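## Task

Pick up the masking tape roll from the desk, place it on the closet shelf second from the bottom, and close the closet completely. The robot must not tip over or be left leaning. Anything that stays put only because the robot is holding it at the end does not count.

## Robot and tools

Robot: a simulated Hello Robot Stretch 3 with one arm. It has a two-wheeled base (0.33 m long, 0.34 m wide), a lift that rides up a mast, and a telescoping arm that sticks out to the robot's RIGHT side. The base can only drive straight or spin in place; it cannot slide sideways. To move the gripper forward or back, you drive the base. Spins pivot about the point midway between the wheels, 0.05 m behind the front edge. A stowed arm with a folded wrist sweeps a 0.28 m radius when turning; an unfolded level wrist reaches past that.

Frames: the base frame has its origin on the floor between the drive wheels, x ahead, y to the left, z up. hand_pose is reported in it, at the point where closed fingertips meet. The odometry frame is the base frame at the start of the scene; heading is positive to the left, -3.142 to 3.142.

execute_actions takes "actions", a list run in order. Each action may hold "robot", "steps" (1 to 450 control steps at 30 per second, default 1) and "until" (ends the action early once all its conditions hold). An action with only "steps" simply waits. An empty list just reports state and images. "robot" is either one command, a list of up to 8 commands run in sequence (items may be {"pause_s": s}, max 15 s), or {"stop": true}, which brakes everything and clears the queue.

A command can contain:
- "base": exactly one of {"translate_m": d} (straight drive, metres, forward positive, |d| at most 1) or {"rotate_rad": a} (spin, radians, counter-clockwise/left positive, |a| at most 3.2). These are offsets counted from where the base is when that command begins.
- "joints": absolute targets by name, each a single number; unnamed joints keep their previous target. lift_m 0 to 1.1 (arm height); arm_m 0 to 0.52 (extension); wrist_yaw_rad -1.345 to 4.42 (0 along the arm, positive toward the front, 3.0 folded over the base); wrist_pitch_rad -1.57 to 0.451 (negative tips fingers down); wrist_roll_rad -2.911 to 2.911; gripper_m -0.089 to 0.179 (larger is wider; real fingertip gap is somewhat smaller, zero below 0.007); head_pan_rad -3.953 to 1.73 (0 ahead, positive left, -1.57 looks along the arm); head_tilt_rad -1.53 to 0.419 (negative down).
- "contact_limits": {"arm_m": effort percent 1 to 100}; the arm halts with contact_stop at that effort. Lower is gentler but too low stops immediately.
Base and joint motions begin together and keep running across later actions. A new command overrides at once and discards an older queue. Queued commands advance only when the previous one ends done (off_target also passes for base and gripper); otherwise the rest is dropped.

Waiting: {"robot": {...}, "steps": 450, "until": {"robot": {"status": "ended"}}} returns when nothing is moving and no queue runs. You can also test fields, e.g. {"lift_m": [">", 0.3]} or {"base_status": ["!=", "moving"]}; numbers compare as printed. {"any": {"status": "ended"}} fires when any one motion ends.

Fast base driving (0.30 m/s, 1.9 rad/s) needs lift_m under 0.30, arm_m under 0.03 and wrist_yaw_rad above 2.54; otherwise it is capped at 0.10 m/s and 0.63 rad/s. Fold or unfold the wrist only with lift_m in 0.32 to 0.95, pitch -0.4 and roll about 0; once folded, the lift may go down to 0.25. With yaw below -0.4, keep pitch at -0.5 or lower.

Gripping: command gripper_m below the object's width (lower squeezes harder; too hard triggers a stall guard that weakens the grip). To let go, command at least 0.02 more than where contact happened. Neither the reading nor "done" proves you hold anything; check cameras.

Results: base_status with progress in brackets; joint_goals; joint_status per joint (moving, done, off_target, contact_stop, time_out, stopped, not_commanded, torque_fault); measured_speeds; refusals, queue, queue_left; base_odometry, turned_by_wheels, turned_by_imu; base_tilt in degrees (forward/right positive, with a fixed offset up to about 4); motor_effort in percent with peak in brackets; lidar_m, 12 ranges in 30 degree sectors starting straight ahead and going counter-clockwise (4th left, 7th behind, 10th right), in a plane 0.17 m up; wrist_depth_mm and head_depth_mm as 7 by 7 grids of median depths. A robot.on_its_own line reports goals the robot changed itself, slack or switched-off joints, loaded motors, and tilt of 3 degrees or more. Lines starting refused: or dropped: name the problem, counting from 0. Each result carries one image per camera: head_camera, nav_camera (both aimed by the head joints) and wrist_camera.

zoom_image: {"camera": one of those names, "region": [x0, y0, x1, y1]} in pixels of that camera's latest image, at most 504 by 504.

finished_scene: {"scene": current scene number}.

Cautions: a contact_stop leaves the arm or lift slack. Pushing something rigid with the gripper above about 0.45 m, pushing again after a contact_stop, or driving while gripping, hooking or pressing on something fixed can tip the robot. If it snags or leans, reverse the last move in small steps, pull the gripper away, and if needed drop lift_m to about 0.2. Wrist servos shut off for 10 s after prolonged strain. Avoid drops, slams and hard hits; loose objects may occasionally be nudged by outside forces.

Each tool is called after "Request:" by a JSON object that holds its "method" and its "body", one argument or row to a line.

## Session

I'll start by looking at the scene.

Request:
{"method": "execute_actions", "body": {
  "actions": []
}}

Scene clock: 0.00 s.
robot.base_odometry: x=+0.000 y=+0.000 heading=+0.000 (m, m, rad; robot's odometry frame)
robot.turned_by_wheels: +0.000 (rad since the last result)
robot.turned_by_imu: +0.000 (rad since the last result)
robot.base_tilt: forward=-3.1 right=-1.5 (deg)
robot.lidar_m: 2.51 2.26 1.53 1.81 1.39 1.22 1.25 1.47 2.02 2.04 2.46 2.51
robot.head_depth_mm: 2142 2340 2346 2389 2392 2402 2119 / 2128 2394 2393 2448 2457 2474 2155 / 2132 2442 2479 2481 2522 2532 2146 / 2111 2514 2549 2580 2601 2630 2141 / 2122 2609 2619 2655 2658 2668 2176 / 2115 2657 2686 2730 2773 2749 2176 / 2091 2760 2754 2819 2849 2855 2164
robot.base_status: not_commanded
robot.joint_positions: lift_m=+0.364 arm_m=+0.000 wrist_yaw_rad=+3.108 wrist_pitch_rad=-0.559 wrist_roll_rad=+0.014 gripper_m=+0.037 head_pan_rad=-0.018 head_tilt_rad=-0.005
robot.joint_goals: lift_m=+0.364 arm_m=+0.000 wrist_yaw_rad=+3.108 wrist_pitch_rad=-0.559 wrist_roll_rad=+0.014 gripper_m=+0.037 head_pan_rad=-0.018 head_tilt_rad=-0.005
robot.joint_status: lift_m=not_commanded arm_m=not_commanded wrist_yaw_rad=not_commanded wrist_pitch_rad=not_commanded wrist_roll_rad=not_commanded gripper_m=not_commanded head_pan_rad=not_commanded head_tilt_rad=not_commanded
robot.measured_speeds: translate_m=+0.000 rotate_rad=+0.000 lift_m=+0.000 arm_m=+0.000 wrist_yaw_rad=+0.000 wrist_pitch_rad=+0.000 wrist_roll_rad=+0.000 head_pan_rad=+0.000 head_tilt_rad=+0.000
robot: refusals=0 queue=idle queue_left=0
robot.motor_effort: left_wheel=+0 right_wheel=+0 lift_m=+24 arm_m=-1 wrist_yaw_rad=+1 wrist_pitch_rad=+5 wrist_roll_rad=+0 gripper_m=+2 head_pan_rad=+0 head_tilt_rad=+1 (%)
robot.hand_pose: x=-0.0143 y=+0.0598 z=+0.3467 quat_wxyz=(+0.208, +0.687, +0.182, +0.671) (m; robot's base frame)
robot.wrist_depth_mm: - - - - - - - / - - - - - - - / 900 903 - 859 851 845 820 / 726 725 714 714 703 683 685 / 616 612 606 597 601 585 581 / 527 533 - - 525 508 503 / 469 - - - 449 442 448
pictures: head_camera (sideways: a quarter turn clockwise sets it upright), nav_camera (sideways: a quarter turn counterclockwise sets it upright), wrist_camera
Images, in order (width x height): head_camera 896x504, nav_camera 672x504, wrist_camera 644x364.

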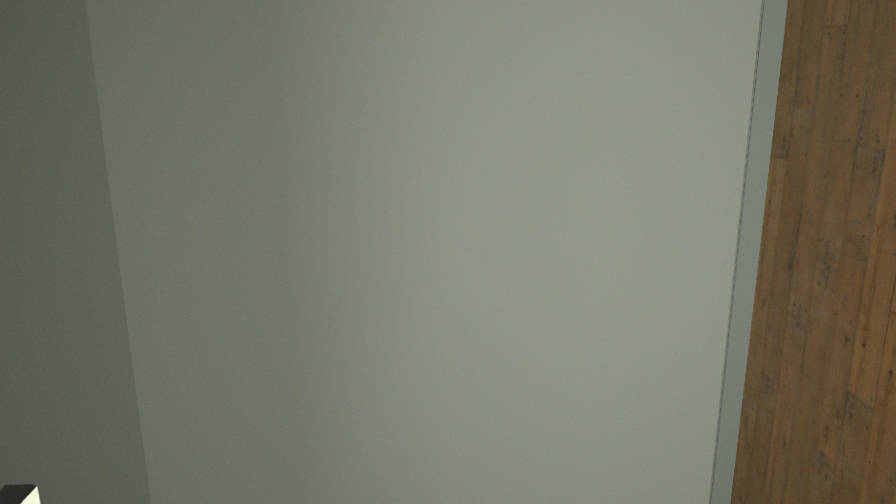

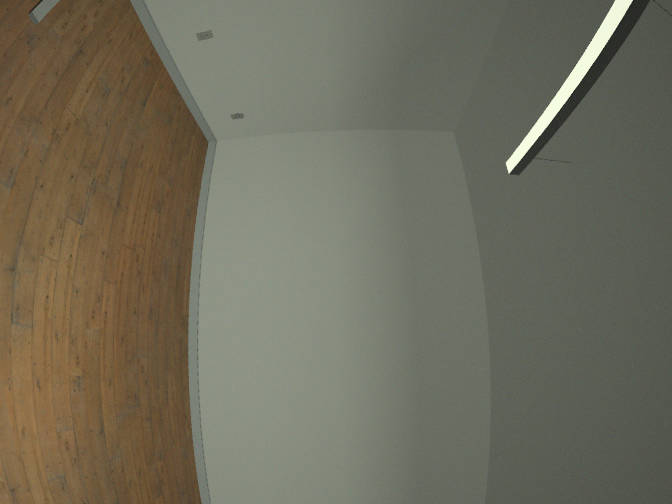

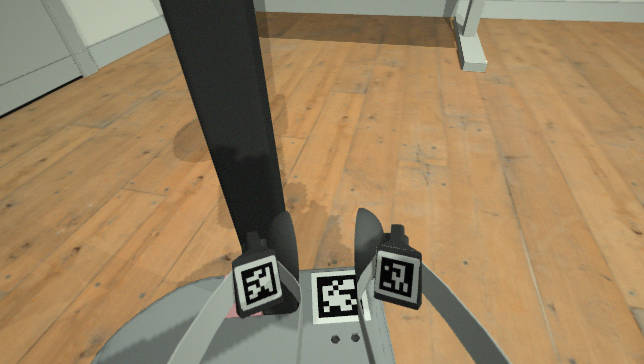

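Request:
{"method": "execute_actions", "body": {
  "actions": [
    {"robot": {"joints": {"head_pan_rad": 1.3, "head_tilt_rad": -0.4}}, "steps": 450, "until": {"robot": {"status": "ended"}}}
  ]
}}

Scene clock: 1.80 s.
robot.base_odometry: x=+0.000 y=+0.000 heading=+0.000 (m, m, rad; robot's odometry frame)
robot.turned_by_wheels: +0.000 (rad since the last result)
robot.turned_by_imu: +0.000 (rad since the last result)
robot.base_tilt: forward=-3.1 right=-1.5 (deg)
robot.lidar_m: 2.51 2.26 1.54 1.81 1.39 1.22 1.25 1.48 2.02 2.04 2.47 2.51
robot.head_depth_mm: 1707 1836 1974 2182 2202 1711 1387 / 1701 1837 1596 2163 2208 1713 1392 / 1713 1833 1590 2107 2028 1716 1400 / 1704 1844 1589 2155 2207 1710 1400 / 1686 1824 1576 2135 2216 1709 1390 / 1680 1827 1589 2161 2223 1701 1388 / 1685 1836 1589 2163 2191 1704 1390
robot.base_status: not_commanded
robot.joint_positions: lift_m=+0.364 arm_m=+0.000 wrist_yaw_rad=+3.108 wrist_pitch_rad=-0.559 wrist_roll_rad=+0.014 gripper_m=+0.037 head_pan_rad=+1.293 head_tilt_rad=-0.395
robot.joint_goals: lift_m=+0.364 arm_m=+0.000 wrist_yaw_rad=+3.108 wrist_pitch_rad=-0.559 wrist_roll_rad=+0.014 gripper_m=+0.037 head_pan_rad=+1.300 head_tilt_rad=-0.400
robot.joint_status: lift_m=not_commanded arm_m=not_commanded wrist_yaw_rad=not_commanded wrist_pitch_rad=not_commanded wrist_roll_rad=not_commanded gripper_m=not_commanded head_pan_rad=done head_tilt_rad=done
robot.measured_speeds: translate_m=+0.000 rotate_rad=+0.000 lift_m=+0.000 arm_m=+0.000 wrist_yaw_rad=+0.000 wrist_pitch_rad=+0.000 wrist_roll_rad=+0.000 head_pan_rad=+0.000 head_tilt_rad=+0.000
robot: refusals=0 queue=done queue_left=0
robot.motor_effort: left_wheel=+0(0) right_wheel=+0(0) lift_m=+24(24) arm_m=-1(1) wrist_yaw_rad=+0(1) wrist_pitch_rad=+5(5) wrist_roll_rad=+0(0) gripper_m=+1(0) head_pan_rad=+4(50) head_tilt_rad=-2(18) (%)
robot.hand_pose: x=-0.0143 y=+0.0598 z=+0.3467 quat_wxyz=(+0.208, +0.687, +0.182, +0.671) (m; robot's base frame)
robot.wrist_depth_mm: - - - - - - - / - - - - - - - / 893 886 - 866 847 829 832 / 733 733 706 700 705 681 684 / 613 633 598 589 606 586 577 / 520 523 - - 521 507 506 / 469 - - - 453 444 446
pictures: head_camera (sideways: a quarter turn clockwise sets it upright), nav_camera (sideways: a quarter turn counterclockwise sets it upright), wrist_camera
Images, in order (width x height): head_camera 896x504, nav_camera 672x504, wrist_camera 644x364.

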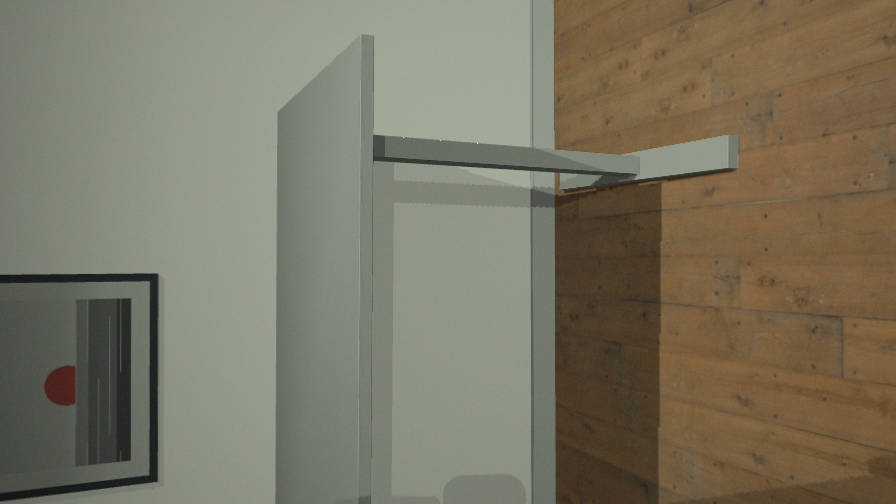

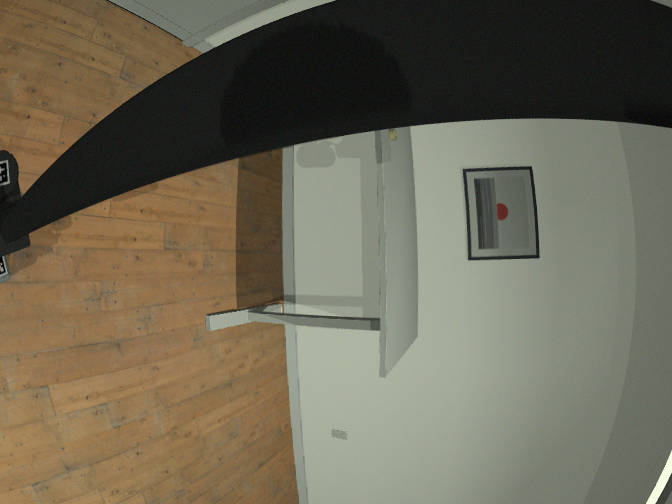

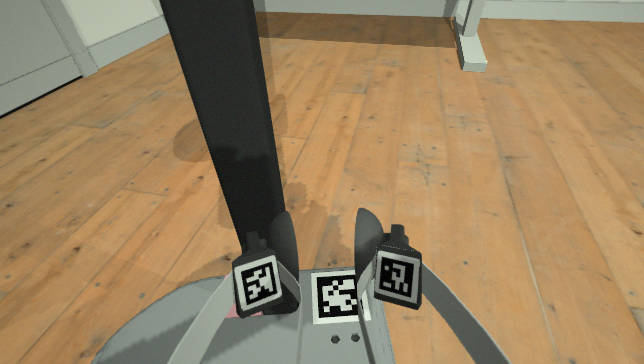

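Request:
{"method": "execute_actions", "body": {
  "actions": [
    {"robot": {"joints": {"head_pan_rad": 1.73, "head_tilt_rad": -0.3}}, "steps": 450, "until": {"robot": {"status": "ended"}}}
  ]
}}

Scene clock: 5.33 s.
robot.base_odometry: x=+0.000 y=+0.000 heading=+0.000 (m, m, rad; robot's odometry frame)
robot.turned_by_wheels: +0.000 (rad since the last result)
robot.turned_by_imu: +0.000 (rad since the last result)
robot.base_tilt: forward=-3.0 right=-1.5 (deg)
robot.lidar_m: 2.51 2.27 1.53 1.81 1.39 1.22 1.25 1.47 2.02 2.04 2.46 2.50
robot.head_depth_mm: 1659 1749 1850 1959 2118 1873 1490 / 1715 1813 1902 2069 2225 1868 1487 / 1799 1916 1953 2145 2289 1863 1489 / 1874 1992 2055 2297 2416 1872 1485 / 1948 2081 2150 2311 2227 1874 1482 / 1940 2030 2005 2182 2280 1888 1501 / 1677 1734 1759 1905 2014 1942 -
robot.base_status: not_commanded
robot.joint_positions: lift_m=+0.364 arm_m=+0.000 wrist_yaw_rad=+3.108 wrist_pitch_rad=-0.559 wrist_roll_rad=+0.014 gripper_m=+0.037 head_pan_rad=+1.705 head_tilt_rad=-0.310
robot.joint_goals: lift_m=+0.364 arm_m=+0.000 wrist_yaw_rad=+3.108 wrist_pitch_rad=-0.559 wrist_roll_rad=+0.014 gripper_m=+0.037 head_pan_rad=+1.730 head_tilt_rad=-0.300
robot.joint_status: lift_m=not_commanded arm_m=not_commanded wrist_yaw_rad=not_commanded wrist_pitch_rad=not_commanded wrist_roll_rad=not_commanded gripper_m=not_commanded head_pan_rad=off_target head_tilt_rad=done
robot.measured_speeds: translate_m=+0.000 rotate_rad=+0.000 lift_m=+0.000 arm_m=+0.000 wrist_yaw_rad=+0.000 wrist_pitch_rad=+0.000 wrist_roll_rad=+0.000 head_pan_rad=+0.000 head_tilt_rad=+0.000
robot: refusals=0 queue=dropped queue_left=0
robot.motor_effort: left_wheel=+0(0) right_wheel=-1(0) lift_m=+24(24) arm_m=-1(1) wrist_yaw_rad=+1(1) wrist_pitch_rad=+5(5) wrist_roll_rad=+0(0) gripper_m=+0(1) head_pan_rad=+4(31) head_tilt_rad=+3(11) (%)
robot.hand_pose: x=-0.0143 y=+0.0598 z=+0.3467 quat_wxyz=(+0.208, +0.687, +0.182, +0.671) (m; robot's base frame)
robot.wrist_depth_mm: - - - - - - - / - - - - - - - / 922 895 - 868 867 836 830 / 724 732 706 706 703 686 671 / 613 605 589 600 604 583 572 / 536 533 - - 528 512 501 / 461 - - - 447 446 444
pictures: head_camera (sideways: a quarter turn clockwise sets it upright), nav_camera (sideways: a quarter turn counterclockwise sets it upright), wrist_camera
Images, in order (width x height): head_camera 896x504, nav_camera 672x504, wrist_camera 644x364.

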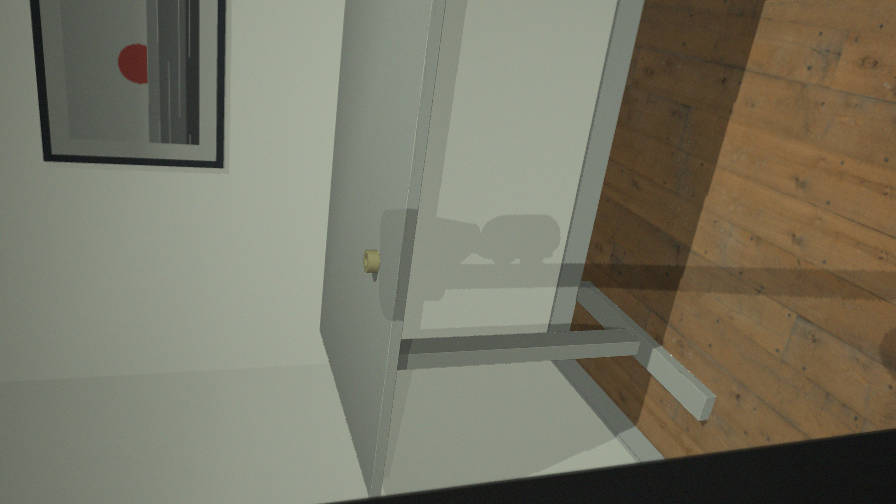

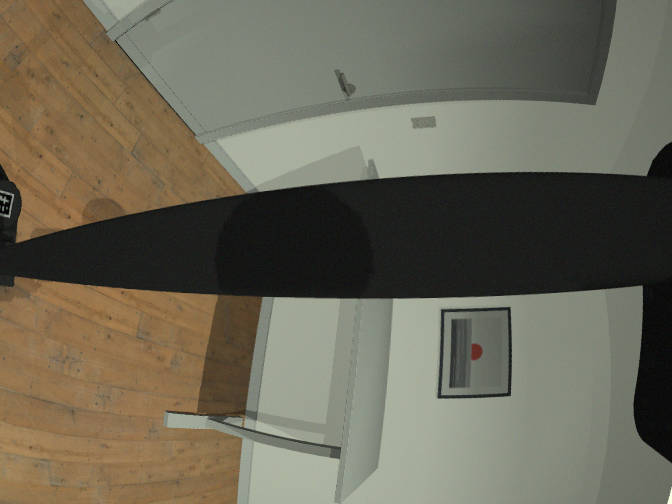

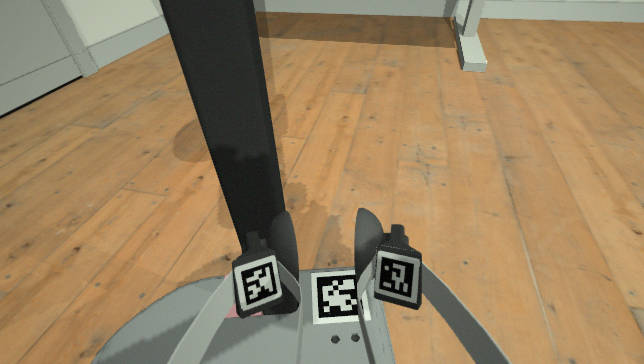

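Request:
{"method": "zoom_image", "body": {
  "camera": "head_camera",
  "region": [320, 210, 430, 310]
}}

Request:
{"method": "execute_actions", "body": {
  "actions": [
    {"robot": {"joints": {"head_pan_rad": -1.8, "head_tilt_rad": -0.3}}, "steps": 450, "until": {"robot": {"status": "ended"}}}
  ]
}}

Region (320, 210, 430, 310) of head_camera's 896x504 image, scaled by 4.582, with more detail than that image has; it fills the top 458 rows of this view, and the rest is white.

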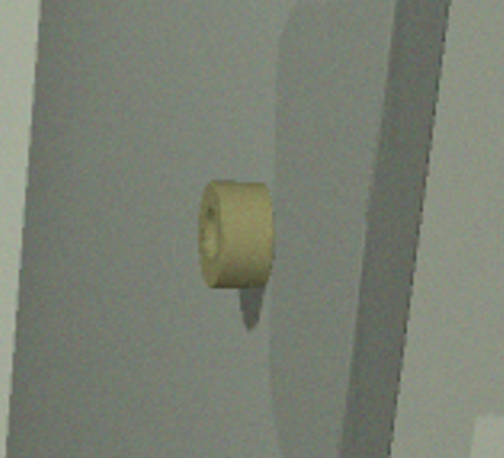

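Scene clock: 8.03 s.
robot.base_odometry: x=+0.000 y=+0.000 heading=+0.000 (m, m, rad; robot's odometry frame)
robot.turned_by_wheels: +0.000 (rad since the last result)
robot.turned_by_imu: +0.000 (rad since the last result)
robot.base_tilt: forward=-3.1 right=-1.6 (deg)
robot.lidar_m: 2.51 2.26 1.53 1.81 1.40 1.22 1.25 1.47 2.01 2.05 2.47 2.51
robot.head_depth_mm: 2373 2502 2703 2888 2530 1869 1494 / 1751 1863 1981 2168 2289 1864 1484 / 1763 1865 1995 2134 2267 1875 1494 / 1764 1881 2010 2157 2304 1866 1492 / 1789 1891 1998 2173 2298 1877 1495 / 1787 1905 2025 2168 2294 1878 1491 / 1807 1914 2059 2220 2335 1887 1490
robot.base_status: not_commanded
robot.joint_positions: lift_m=+0.364 arm_m=+0.000 wrist_yaw_rad=+3.108 wrist_pitch_rad=-0.559 wrist_roll_rad=+0.014 gripper_m=+0.037 head_pan_rad=-1.793 head_tilt_rad=-0.310
robot.joint_goals: lift_m=+0.364 arm_m=+0.000 wrist_yaw_rad=+3.108 wrist_pitch_rad=-0.559 wrist_roll_rad=+0.014 gripper_m=+0.037 head_pan_rad=-1.800 head_tilt_rad=-0.300
robot.joint_status: lift_m=not_commanded arm_m=not_commanded wrist_yaw_rad=not_commanded wrist_pitch_rad=not_commanded wrist_roll_rad=not_commanded gripper_m=not_commanded head_pan_rad=done head_tilt_rad=done
robot.measured_speeds: translate_m=+0.000 rotate_rad=+0.000 lift_m=+0.000 arm_m=+0.000 wrist_yaw_rad=+0.000 wrist_pitch_rad=+0.000 wrist_roll_rad=+0.000 head_pan_rad=+0.000 head_tilt_rad=+0.000
robot: refusals=0 queue=done queue_left=0
robot.motor_effort: left_wheel=+0(0) right_wheel=-1(1) lift_m=+24(24) arm_m=+0(0) wrist_yaw_rad=+0(0) wrist_pitch_rad=+5(5) wrist_roll_rad=+0(0) gripper_m=-1(1) head_pan_rad=-4(50) head_tilt_rad=+3(4) (%)
robot.hand_pose: x=-0.0143 y=+0.0598 z=+0.3467 quat_wxyz=(+0.208, +0.687, +0.182, +0.671) (m; robot's base frame)
robot.wrist_depth_mm: - - - - - - - / - - - - - - - / 902 874 - 867 847 848 839 / 744 735 719 710 709 687 674 / 611 614 603 600 601 594 580 / 525 527 - - 528 503 500 / 465 - - - 447 447 449
pictures: head_camera (sideways: a quarter turn clockwise sets it upright), nav_camera (sideways: a quarter turn counterclockwise sets it upright), wrist_camera
Images, in order (width x height): head_camera 896x504, nav_camera 672x504, wrist_camera 644x364.

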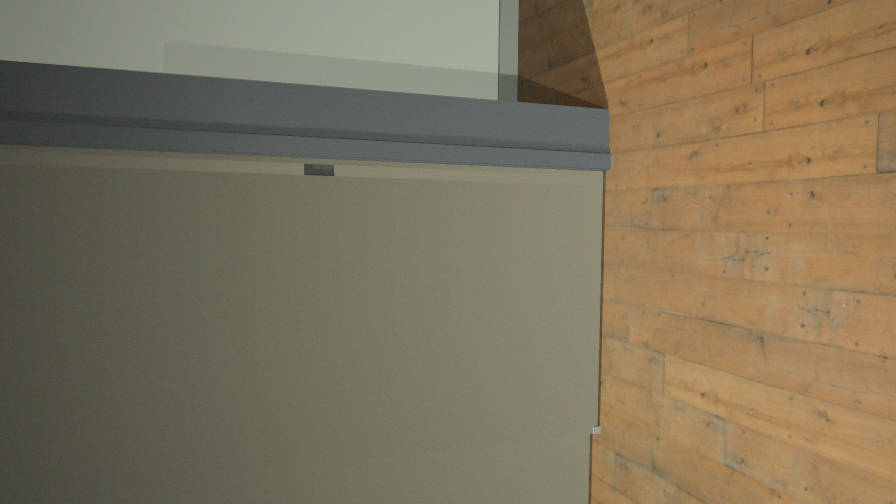

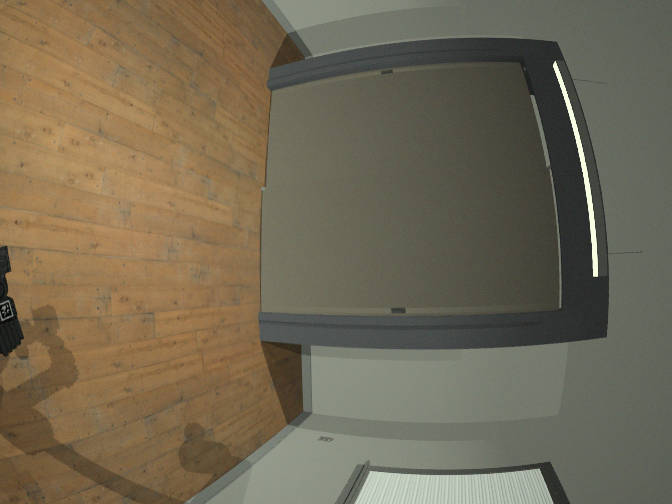

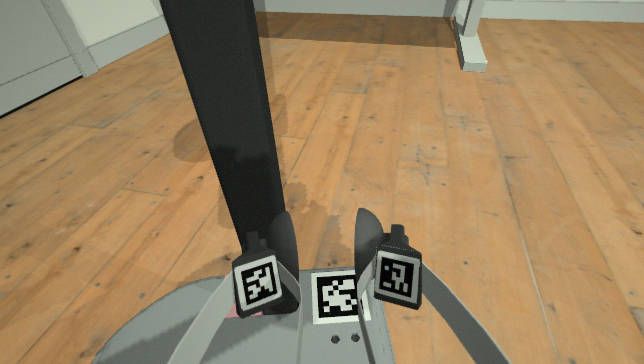

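Request:
{"method": "zoom_image", "body": {
  "camera": "head_camera",
  "region": [260, 120, 380, 220]
}}

Request:
{"method": "zoom_image", "body": {
  "camera": "head_camera",
  "region": [520, 380, 660, 500]
}}

Request:
{"method": "zoom_image", "body": {
  "camera": "nav_camera",
  "region": [240, 20, 640, 360]
}}

Region (260, 120, 380, 220) of head_camera's 896x504 image, scaled by 4.200, with more detail than that image has.

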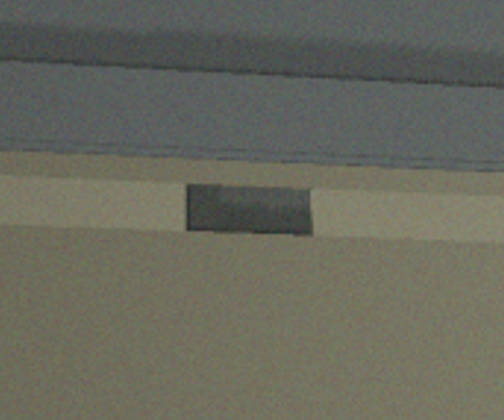

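Region (520, 380, 660, 500) of head_camera's 896x504 image, scaled by 3.600, with more detail than that image has; it fills the top 432 rows of this view, and the rest is white.

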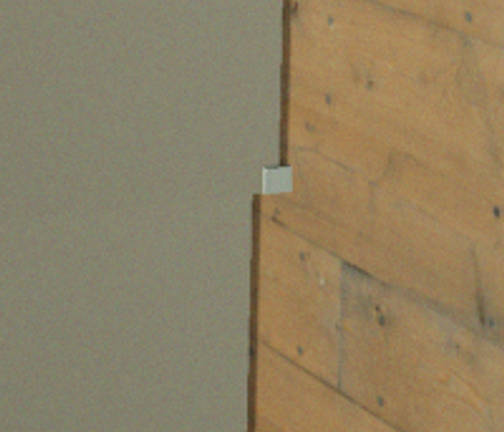

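Region (240, 20, 640, 360) of nav_camera's 672x504 image, scaled by 1.260, with more detail than that image has; it fills the top 428 rows of this view, and the rest is white.

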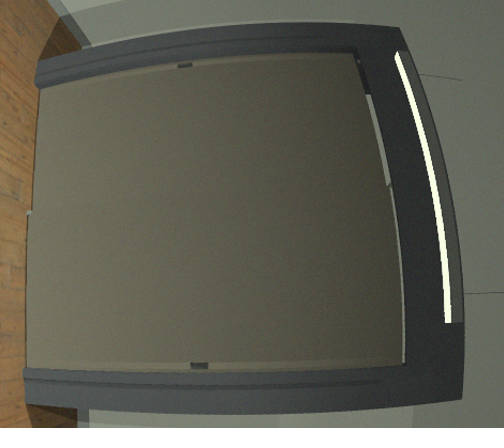

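Request:
{"method": "execute_actions", "body": {
  "actions": [
    {"robot": {"joints": {"lift_m": 0.28, "wrist_pitch_rad": -0.4, "head_pan_rad": -1.57, "head_tilt_rad": -0.3}}, "steps": 100, "until": {"robot": {"lift_m": ["<", 0.295]}}},
    {"robot": {"base": {"rotate_rad": 1.21}}, "steps": 200, "until": {"robot": {"base_status": ["!=", "moving"]}}},
    {"robot": {"base": {"translate_m": -1.0}}, "steps": 300, "until": {"robot": {"translate_m": ["<=", -0.5]}}},
    {"robot": {"base": {"translate_m": -0.946}}, "steps": 300, "until": {"robot": {"base_status": ["!=", "moving"]}}},
    {"robot": {"base": {"rotate_rad": -1.48}, "joints": {"lift_m": 0.9}}, "steps": 300, "until": {"robot": {"base_status": ["!=", "moving"], "lift_m": [">", 0.4]}}},
    {"robot": {"joints": {"wrist_yaw_rad": 0.0, "gripper_m": 0.0}}, "steps": 300, "until": {"robot": {"status": "ended"}}}
  ]
}}

Scene clock: 37.23 s.
robot.base_odometry: x=-0.512 y=-1.358 heading=-0.270 (m, m, rad; robot's odometry frame)
robot.turned_by_wheels: -0.270 (rad since the last result)
robot.turned_by_imu: -0.273 (rad since the last result)
robot.base_tilt: forward=-3.1 right=-1.5 (deg)
robot.lidar_m: 2.58 2.71 3.52 2.98 1.62 1.20 1.17 1.22 0.58 0.57 0.61 0.86
robot.head_depth_mm: 457 486 522 559 607 655 712 / 466 493 520 553 592 638 702 / 478 508 541 579 629 674 715 / 478 508 541 578 622 672 715 / 477 508 541 578 622 672 730 / 477 506 539 575 620 668 728 / 476 506 537 576 618 669 728
robot.base_status: done (rotate_rad -1.4798 of -1.4800)
robot.joint_positions: lift_m=+0.900 arm_m=+0.000 wrist_yaw_rad=+0.003 wrist_pitch_rad=-0.421 wrist_roll_rad=+0.014 gripper_m=+0.000 head_pan_rad=-1.577 head_tilt_rad=-0.309
robot.joint_goals: lift_m=+0.900 arm_m=+0.000 wrist_yaw_rad=+0.000 wrist_pitch_rad=-0.400 wrist_roll_rad=+0.014 gripper_m=+0.000 head_pan_rad=-1.570 head_tilt_rad=-0.300
robot.joint_status: lift_m=done arm_m=not_commanded wrist_yaw_rad=done wrist_pitch_rad=done wrist_roll_rad=not_commanded gripper_m=done head_pan_rad=done head_tilt_rad=done
robot.measured_speeds: translate_m=+0.000 rotate_rad=+0.000 lift_m=+0.000 arm_m=+0.000 wrist_yaw_rad=+0.000 wrist_pitch_rad=+0.000 wrist_roll_rad=+0.000 head_pan_rad=+0.000 head_tilt_rad=+0.000
robot: refusals=0 queue=done queue_left=0
robot.motor_effort: left_wheel=+5(18) right_wheel=-5(12) lift_m=+27(27) arm_m=-1(1) wrist_yaw_rad=-4(5) wrist_pitch_rad=+8(10) wrist_roll_rad=+0(0) gripper_m=-2(79) head_pan_rad=+4(23) head_tilt_rad=+3(4) (%)
robot.hand_pose: x=-0.0209 y=-0.3686 z=+0.9119 quat_wxyz=(+0.687, +0.148, -0.696, -0.148) (m; robot's base frame)
robot.wrist_depth_mm: 303 301 302 302 301 282 287 / 331 332 330 330 319 314 323 / 366 363 362 364 345 345 - / 407 400 403 404 386 384 - / 457 449 444 - 424 429 - / 514 517 520 - 474 500 - / 596 609 610 591 563 - -
pictures: head_camera (sideways: a quarter turn clockwise sets it upright), nav_camera (sideways: a quarter turn counterclockwise sets it upright), wrist_camera
Images, in order (width x height): head_camera 896x504, nav_camera 672x504, wrist_camera 644x364.

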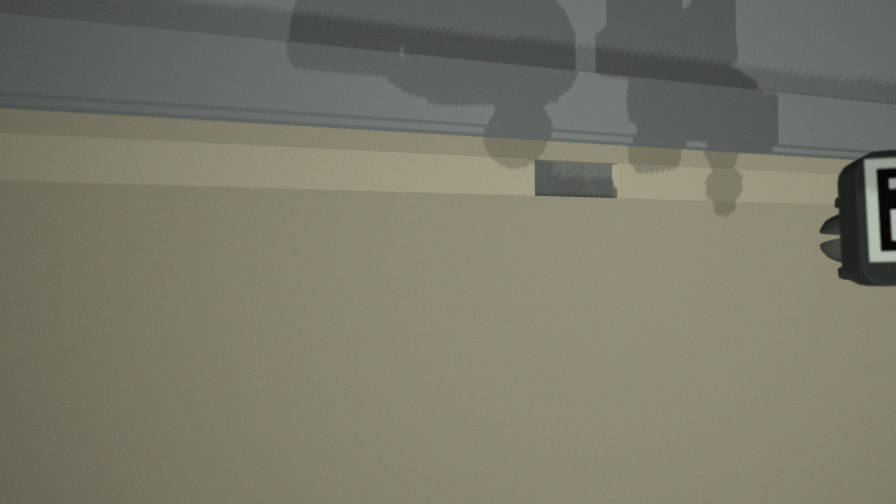

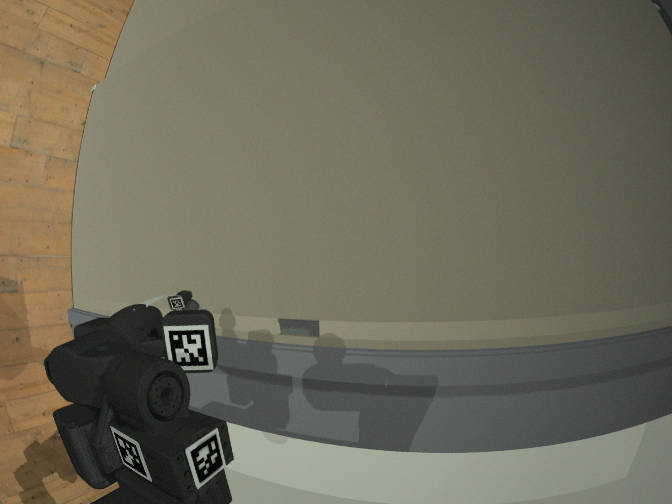

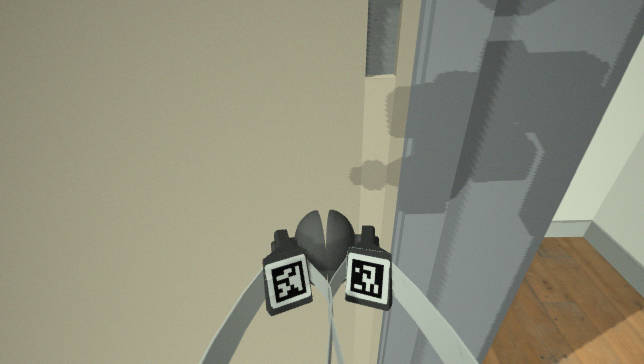

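Request:
{"method": "execute_actions", "body": {
  "actions": [
    {"robot": {"base": {"translate_m": -0.057}, "joints": {"lift_m": 0.88, "wrist_pitch_rad": 0.0, "wrist_roll_rad": 0.0, "arm_m": 0.08, "head_tilt_rad": -0.5}}, "steps": 300, "until": {"robot": {"status": "ended"}}}
  ]
}}

Scene clock: 42.93 s.
robot.base_odometry: x=-0.567 y=-1.342 heading=-0.270 (m, m, rad; robot's odometry frame)
robot.turned_by_wheels: +0.000 (rad since the last result)
robot.turned_by_imu: +0.000 (rad since the last result)
robot.base_tilt: forward=-3.2 right=-1.4 (deg)
robot.lidar_m: 2.64 2.76 3.53 2.99 1.54 1.14 1.11 1.16 0.59 0.56 0.61 0.86
robot.head_depth_mm: 456 499 550 612 685 - - / 449 492 549 612 678 - - / 455 497 542 603 658 - - / 470 513 565 628 - - 976 / 468 513 564 629 706 811 952 / 469 512 563 627 707 809 948 / 468 511 562 626 707 811 948
robot.base_status: done (translate_m -0.0570 of -0.0570)
robot.joint_positions: lift_m=+0.880 arm_m=+0.080 wrist_yaw_rad=+0.002 wrist_pitch_rad=-0.026 wrist_roll_rad=+0.005 gripper_m=+0.000 head_pan_rad=-1.577 head_tilt_rad=-0.494
robot.joint_goals: lift_m=+0.880 arm_m=+0.080 wrist_yaw_rad=+0.000 wrist_pitch_rad=+0.000 wrist_roll_rad=+0.000 gripper_m=+0.000 head_pan_rad=-1.570 head_tilt_rad=-0.500
robot.joint_status: lift_m=done arm_m=done wrist_yaw_rad=done wrist_pitch_rad=done wrist_roll_rad=done gripper_m=done head_pan_rad=done head_tilt_rad=done
robot.measured_speeds: translate_m=+0.000 rotate_rad=+0.000 lift_m=+0.000 arm_m=+0.000 wrist_yaw_rad=+0.000 wrist_pitch_rad=+0.000 wrist_roll_rad=+0.000 head_pan_rad=+0.000 head_tilt_rad=+0.000
robot: refusals=0 queue=done queue_left=0
robot.motor_effort: left_wheel=+5(9) right_wheel=-5(11) lift_m=+21(25) arm_m=+6(6) wrist_yaw_rad=-2(4) wrist_pitch_rad=+10(13) wrist_roll_rad=-2(3) gripper_m=-1(2) head_pan_rad=+3(3) head_tilt_rad=-2(13) (%)
robot.hand_pose: x=-0.0210 y=-0.4801 z=+0.9882 quat_wxyz=(+0.705, +0.010, -0.709, -0.009) (m; robot's base frame)
robot.wrist_depth_mm: 246 247 244 242 214 225 225 / 255 255 253 247 220 231 229 / 263 261 260 257 229 239 237 / 272 267 268 271 235 245 246 / 283 278 277 - 243 253 254 / 290 287 287 - 250 264 262 / 301 298 295 295 262 273 270
pictures: head_camera (sideways: a quarter turn clockwise sets it upright), nav_camera (sideways: a quarter turn counterclockwise sets it upright), wrist_camera
Images, in order (width x height): head_camera 896x504, nav_camera 672x504, wrist_camera 644x364.

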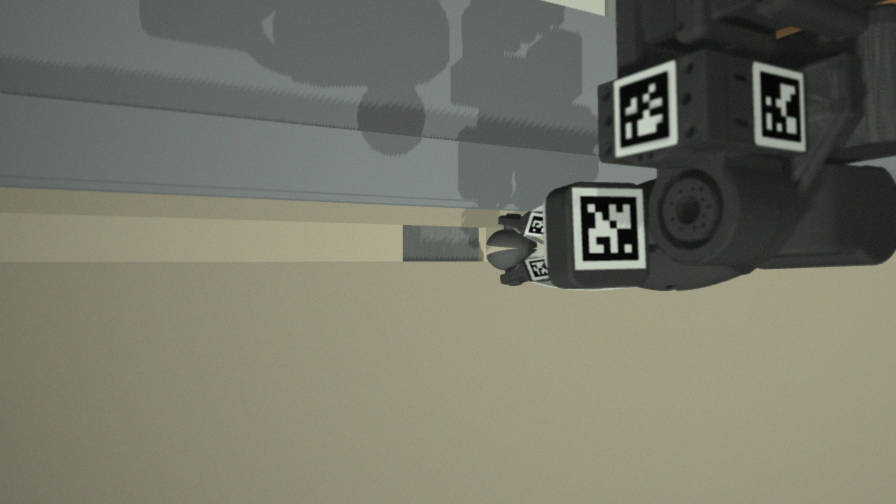

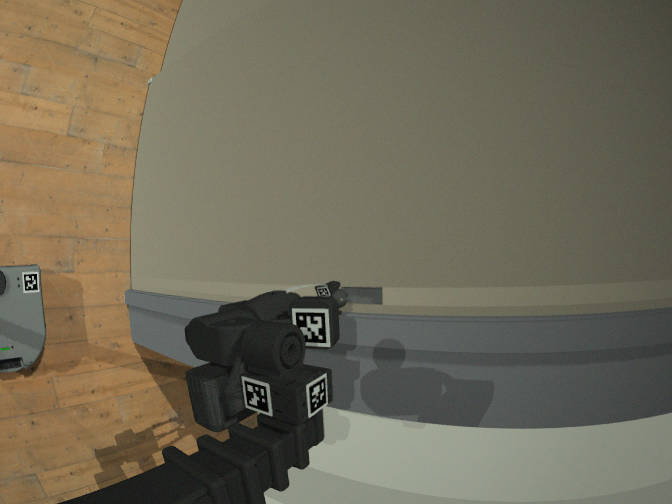

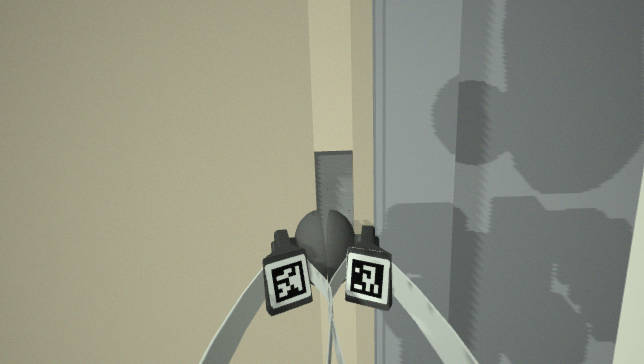

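Request:
{"method": "zoom_image", "body": {
  "camera": "head_camera",
  "region": [380, 180, 580, 310]
}}

Request:
{"method": "zoom_image", "body": {
  "camera": "wrist_camera",
  "region": [240, 130, 420, 320]
}}

Region (380, 180, 580, 310) of head_camera's 896x504 image, scaled by 2.520, with more detail than that image has; it fills the top 328 rows of this view, and the rest is white.

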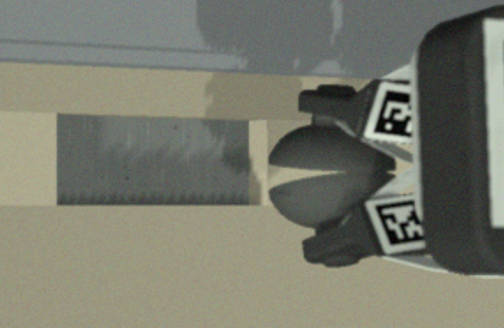

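Region (240, 130, 420, 320) of wrist_camera's 644x364 image, scaled by 2.653; it fills the left 477 columns of this view, and the rest is white.

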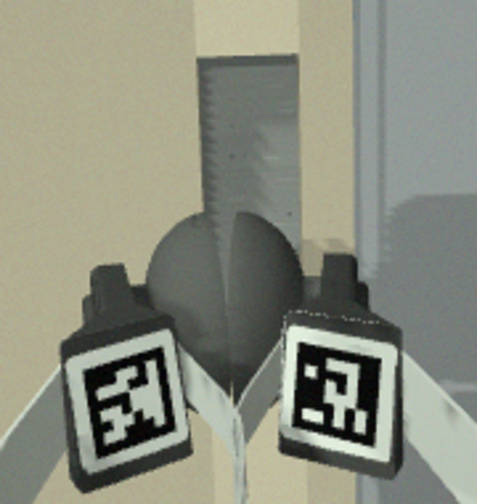

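Request:
{"method": "execute_actions", "body": {
  "actions": [
    {"robot": {"base": {"translate_m": -0.006}, "joints": {"arm_m": 0.145}, "contact_limits": {"arm_m": 15}}, "steps": 300, "until": {"robot": {"status": "ended"}}}
  ]
}}

Scene clock: 48.10 s.
robot.base_odometry: x=-0.573 y=-1.341 heading=-0.270 (m, m, rad; robot's odometry frame)
robot.turned_by_wheels: +0.000 (rad since the last result)
robot.turned_by_imu: +0.000 (rad since the last result)
robot.base_tilt: forward=-3.0 right=-1.5 (deg)
robot.lidar_m: 2.65 2.76 3.54 2.98 1.53 1.14 1.10 1.15 0.59 0.56 0.61 0.86
robot.head_depth_mm: 455 499 549 613 - - 1274 / 451 492 549 611 - - 939 / 450 492 543 595 - - 924 / 470 512 566 623 - - 946 / 469 512 564 628 709 808 951 / 469 512 564 627 708 809 948 / 468 510 562 624 704 807 948
robot.base_status: done (translate_m -0.0060 of -0.0060)
robot.joint_positions: lift_m=+0.880 arm_m=+0.145 wrist_yaw_rad=+0.002 wrist_pitch_rad=-0.025 wrist_roll_rad=+0.005 gripper_m=+0.000 head_pan_rad=-1.577 head_tilt_rad=-0.494
robot.joint_goals: lift_m=+0.880 arm_m=+0.145 wrist_yaw_rad=+0.000 wrist_pitch_rad=+0.000 wrist_roll_rad=+0.000 gripper_m=+0.000 head_pan_rad=-1.570 head_tilt_rad=-0.500
robot.joint_status: lift_m=done arm_m=done wrist_yaw_rad=done wrist_pitch_rad=done wrist_roll_rad=done gripper_m=done head_pan_rad=done head_tilt_rad=done
robot.measured_speeds: translate_m=+0.000 rotate_rad=+0.000 lift_m=+0.000 arm_m=+0.000 wrist_yaw_rad=+0.000 wrist_pitch_rad=+0.000 wrist_roll_rad=+0.000 head_pan_rad=+0.000 head_tilt_rad=+0.000
robot: refusals=0 queue=done queue_left=0
robot.motor_effort: left_wheel=+5(8) right_wheel=-4(10) lift_m=+21(21) arm_m=+5(5) wrist_yaw_rad=-2(2) wrist_pitch_rad=+10(10) wrist_roll_rad=-2(2) gripper_m=-2(1) head_pan_rad=+3(3) head_tilt_rad=-2(1) (%)
robot.contact_limits: arm_m 15 (drawing in: default 33, maximum 54; extending or still: default 44, maximum 73)
robot.hand_pose: x=-0.0210 y=-0.5452 z=+0.9883 quat_wxyz=(+0.706, +0.010, -0.709, -0.009) (m; robot's base frame)
robot.wrist_depth_mm: 187 185 184 182 156 164 165 / 191 191 189 188 159 168 170 / 199 197 195 195 164 173 175 / 204 203 202 211 171 179 181 / 211 211 210 - 176 187 187 / 218 218 216 - 180 193 193 / 227 225 224 224 190 198 199
pictures: head_camera (sideways: a quarter turn clockwise sets it upright), nav_camera (sideways: a quarter turn counterclockwise sets it upright), wrist_camera
Images, in order (width x height): head_camera 896x504, nav_camera 672x504, wrist_camera 644x364.

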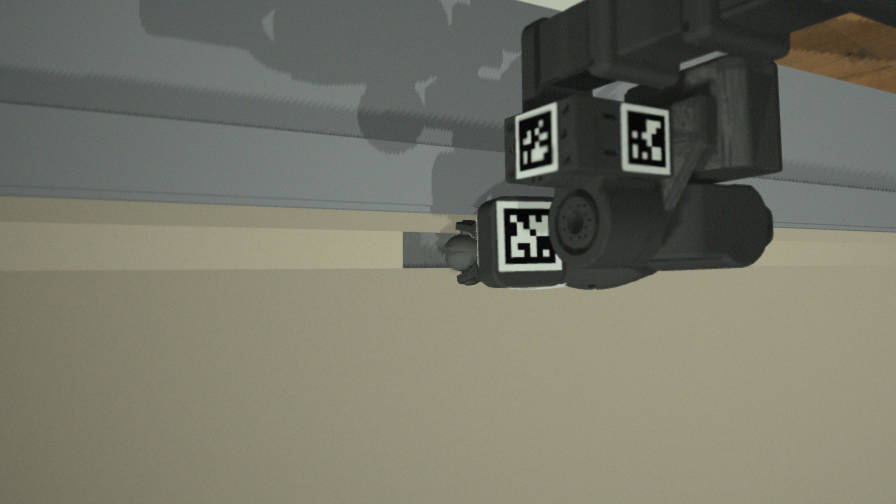

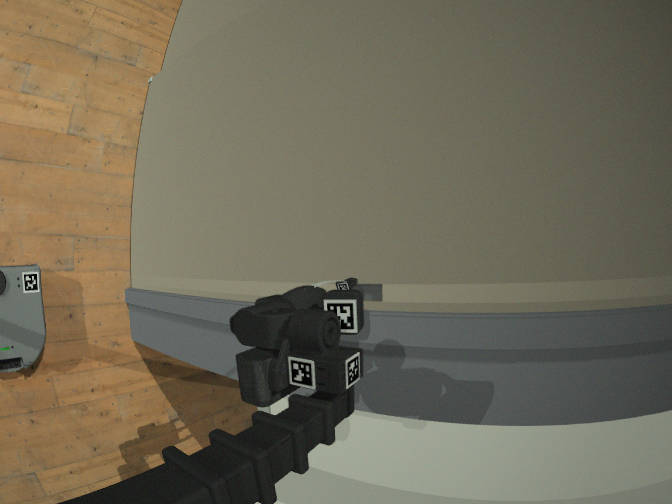

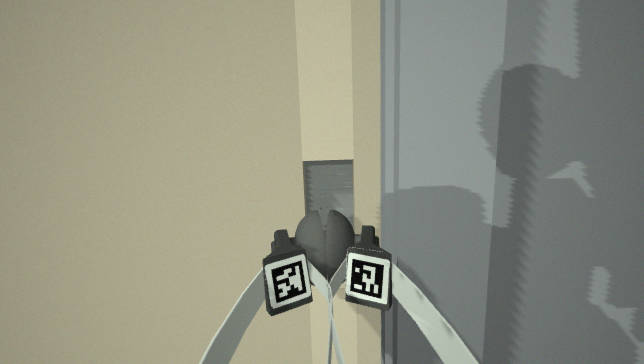

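Request:
{"method": "execute_actions", "body": {
  "actions": [
    {"robot": {"joints": {"arm_m": 0.19}, "contact_limits": {"arm_m": 12}}, "steps": 300, "until": {"robot": {"status": "ended"}}}
  ]
}}

Scene clock: 50.63 s.
robot.base_odometry: x=-0.573 y=-1.341 heading=-0.270 (m, m, rad; robot's odometry frame)
robot.turned_by_wheels: +0.000 (rad since the last result)
robot.turned_by_imu: +0.000 (rad since the last result)
robot.base_tilt: forward=-3.0 right=-1.6 (deg)
robot.lidar_m: 2.64 2.76 3.52 2.99 1.53 1.14 1.11 1.16 0.59 0.56 0.62 0.86
robot.head_depth_mm: 456 499 550 613 - - 1295 / 452 492 549 603 - 827 929 / 451 492 543 587 - 806 924 / 470 515 566 621 - 836 948 / 470 514 568 632 713 816 958 / 470 513 566 630 710 812 956 / 469 513 566 628 708 809 952
robot.base_status: done (translate_m -0.0060 of -0.0060)
robot.joint_positions: lift_m=+0.880 arm_m=+0.182 wrist_yaw_rad=-0.008 wrist_pitch_rad=-0.027 wrist_roll_rad=+0.005 gripper_m=+0.000 head_pan_rad=-1.577 head_tilt_rad=-0.495
robot.joint_goals: lift_m=+0.880 arm_m=+0.182 wrist_yaw_rad=+0.000 wrist_pitch_rad=+0.000 wrist_roll_rad=+0.000 gripper_m=+0.000 head_pan_rad=-1.570 head_tilt_rad=-0.500
robot.joint_status: lift_m=done arm_m=contact_stop wrist_yaw_rad=done wrist_pitch_rad=done wrist_roll_rad=done gripper_m=done head_pan_rad=done head_tilt_rad=done
robot.measured_speeds: translate_m=+0.000 rotate_rad=+0.000 lift_m=+0.000 arm_m=-0.006 wrist_yaw_rad=+0.000 wrist_pitch_rad=+0.000 wrist_roll_rad=+0.000 head_pan_rad=+0.000 head_tilt_rad=+0.000
robot: refusals=0 queue=dropped queue_left=0
robot.on_its_own: arm_m is slack since a contact_stop, until your next command for it (your +0.190 is given up)
robot.motor_effort: left_wheel=+0(5) right_wheel=+1(4) lift_m=+22(22) arm_m=+5(14) wrist_yaw_rad=+10(10) wrist_pitch_rad=+11(11) wrist_roll_rad=-2(2) gripper_m=+0(3) head_pan_rad=+3(3) head_tilt_rad=-2(2) (%)
robot.contact_limits: arm_m 12 (drawing in: default 33, maximum 54; extending or still: default 44, maximum 73)
robot.hand_pose: x=-0.0234 y=-0.5826 z=+0.9880 quat_wxyz=(+0.706, +0.007, -0.708, -0.012) (m; robot's base frame)
robot.wrist_depth_mm: 152 152 152 150 126 121 133 / 158 156 156 156 129 124 137 / 162 162 162 161 132 128 141 / 167 167 166 171 134 133 145 / 173 173 172 170 138 137 150 / 180 179 177 - 142 142 156 / 186 184 184 184 164 147 161
pictures: head_camera (sideways: a quarter turn clockwise sets it upright), nav_camera (sideways: a quarter turn counterclockwise sets it upright), wrist_camera
Images, in order (width x height): head_camera 896x504, nav_camera 672x504, wrist_camera 644x364.

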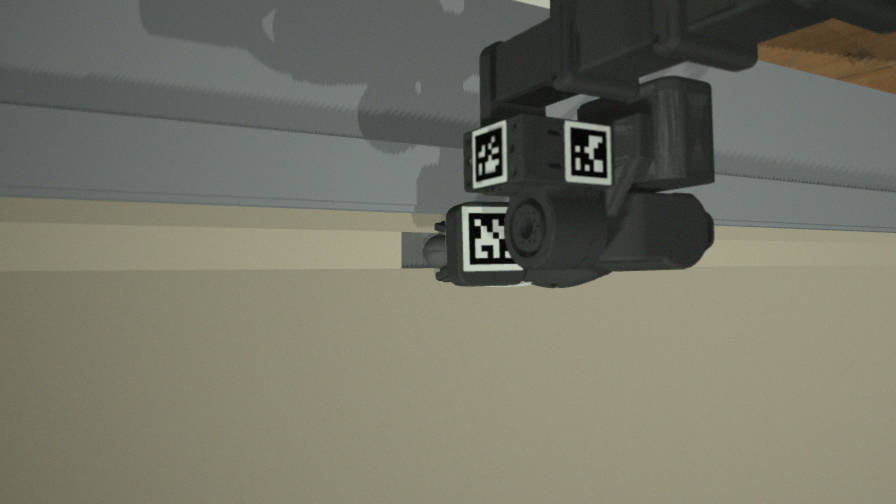

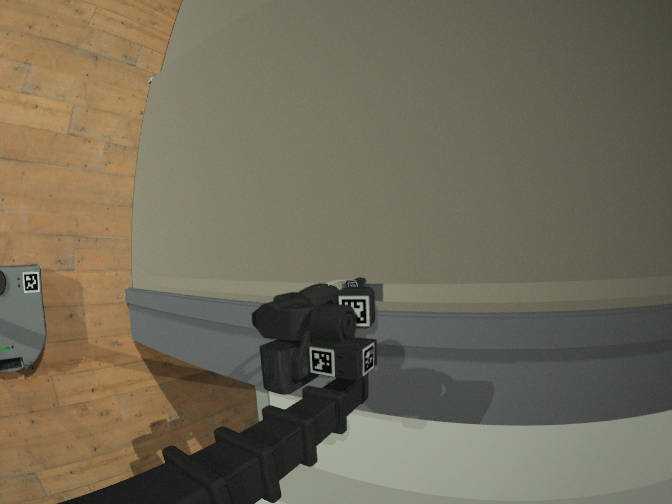

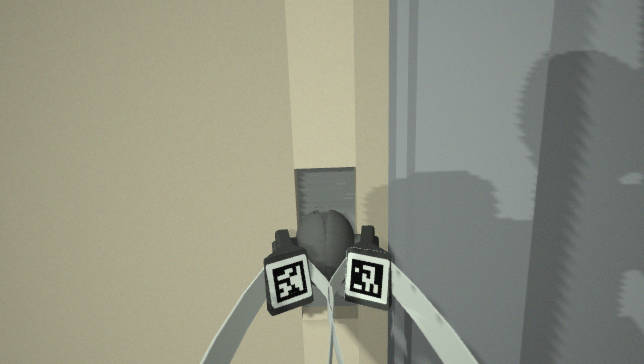

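Request:
{"method": "execute_actions", "body": {
  "actions": [
    {"robot": {"joints": {"arm_m": 0.181}, "contact_limits": {"arm_m": 25}}, "steps": 30, "until": {"robot": {"status": "ended"}}},
    {"robot": {"base": {"translate_m": 0.06}}, "steps": 200, "until": {"robot": {"status": "ended"}}}
  ]
}}

Scene clock: 53.93 s.
robot.base_odometry: x=-0.515 y=-1.357 heading=-0.270 (m, m, rad; robot's odometry frame)
robot.turned_by_wheels: +0.000 (rad since the last result)
robot.turned_by_imu: +0.000 (rad since the last result)
robot.base_tilt: forward=-3.2 right=-1.5 (deg)
robot.lidar_m: 2.58 2.70 3.53 2.99 1.62 1.20 1.17 1.22 0.58 0.57 0.61 0.86
robot.head_depth_mm: 446 494 551 614 - - 933 / 462 500 543 588 - 824 932 / 1071 1167 950 1185 - 864 951 / 471 515 568 618 - 852 983 / 470 514 567 631 712 816 958 / 470 514 567 630 712 814 954 / 468 512 565 628 709 813 956
robot.base_status: done (translate_m +0.0600 of +0.0600)
robot.joint_positions: lift_m=+0.880 arm_m=+0.181 wrist_yaw_rad=-0.009 wrist_pitch_rad=-0.025 wrist_roll_rad=+0.005 gripper_m=+0.000 head_pan_rad=-1.577 head_tilt_rad=-0.495
robot.joint_goals: lift_m=+0.880 arm_m=+0.181 wrist_yaw_rad=+0.000 wrist_pitch_rad=+0.000 wrist_roll_rad=+0.000 gripper_m=+0.000 head_pan_rad=-1.570 head_tilt_rad=-0.500
robot.joint_status: lift_m=done arm_m=done wrist_yaw_rad=done wrist_pitch_rad=done wrist_roll_rad=done gripper_m=done head_pan_rad=done head_tilt_rad=done
robot.measured_speeds: translate_m=+0.000 rotate_rad=+0.000 lift_m=+0.000 arm_m=+0.000 wrist_yaw_rad=+0.000 wrist_pitch_rad=+0.000 wrist_roll_rad=+0.000 head_pan_rad=+0.000 head_tilt_rad=+0.000
robot: refusals=0 queue=done queue_left=0
robot.motor_effort: left_wheel=+1(26) right_wheel=+0(36) lift_m=+21(21) arm_m=-4(4) wrist_yaw_rad=+11(100) wrist_pitch_rad=+10(10) wrist_roll_rad=-2(2) gripper_m=-2(7) head_pan_rad=+3(3) head_tilt_rad=-1(2) (%)
robot.contact_limits: arm_m 25 (drawing in: default 33, maximum 54; extending or still: default 44, maximum 73)
robot.hand_pose: x=-0.0237 y=-0.5817 z=+0.9883 quat_wxyz=(+0.706, +0.006, -0.708, -0.012) (m; robot's base frame)
robot.wrist_depth_mm: 152 152 152 151 477 155 122 / 158 157 156 157 242 156 125 / 162 162 162 160 246 157 129 / 167 167 167 169 252 159 133 / 173 173 172 171 256 161 138 / 179 179 178 - 261 163 143 / 184 185 184 184 265 164 147
pictures: head_camera (sideways: a quarter turn clockwise sets it upright), nav_camera (sideways: a quarter turn counterclockwise sets it upright), wrist_camera
Images, in order (width x height): head_camera 896x504, nav_camera 672x504, wrist_camera 644x364.

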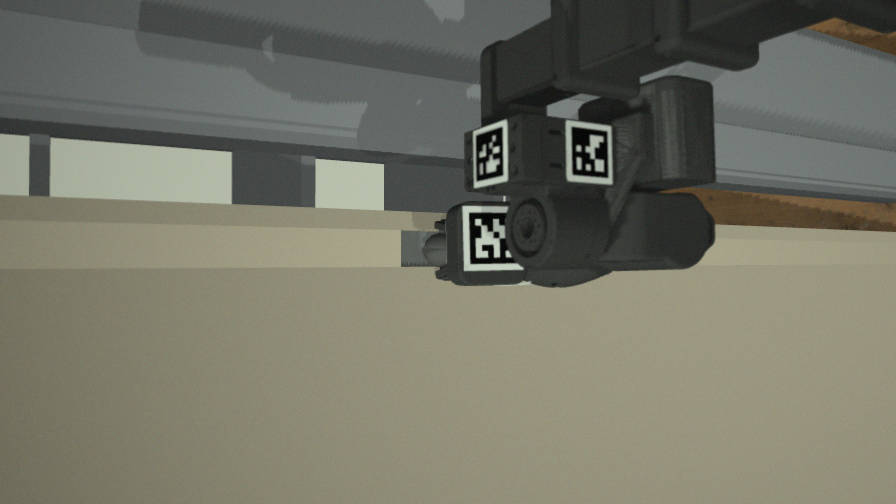

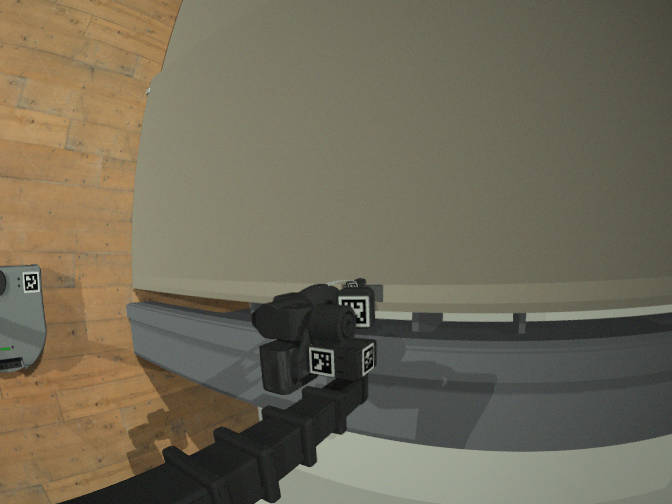

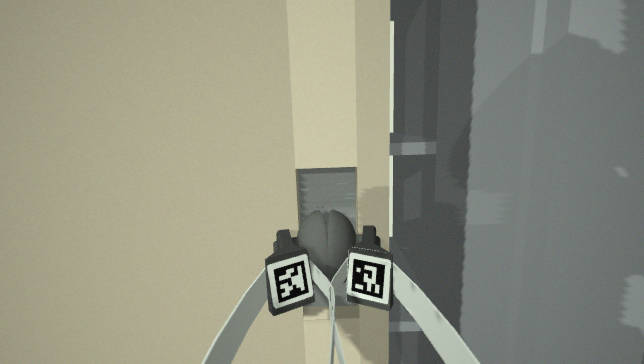

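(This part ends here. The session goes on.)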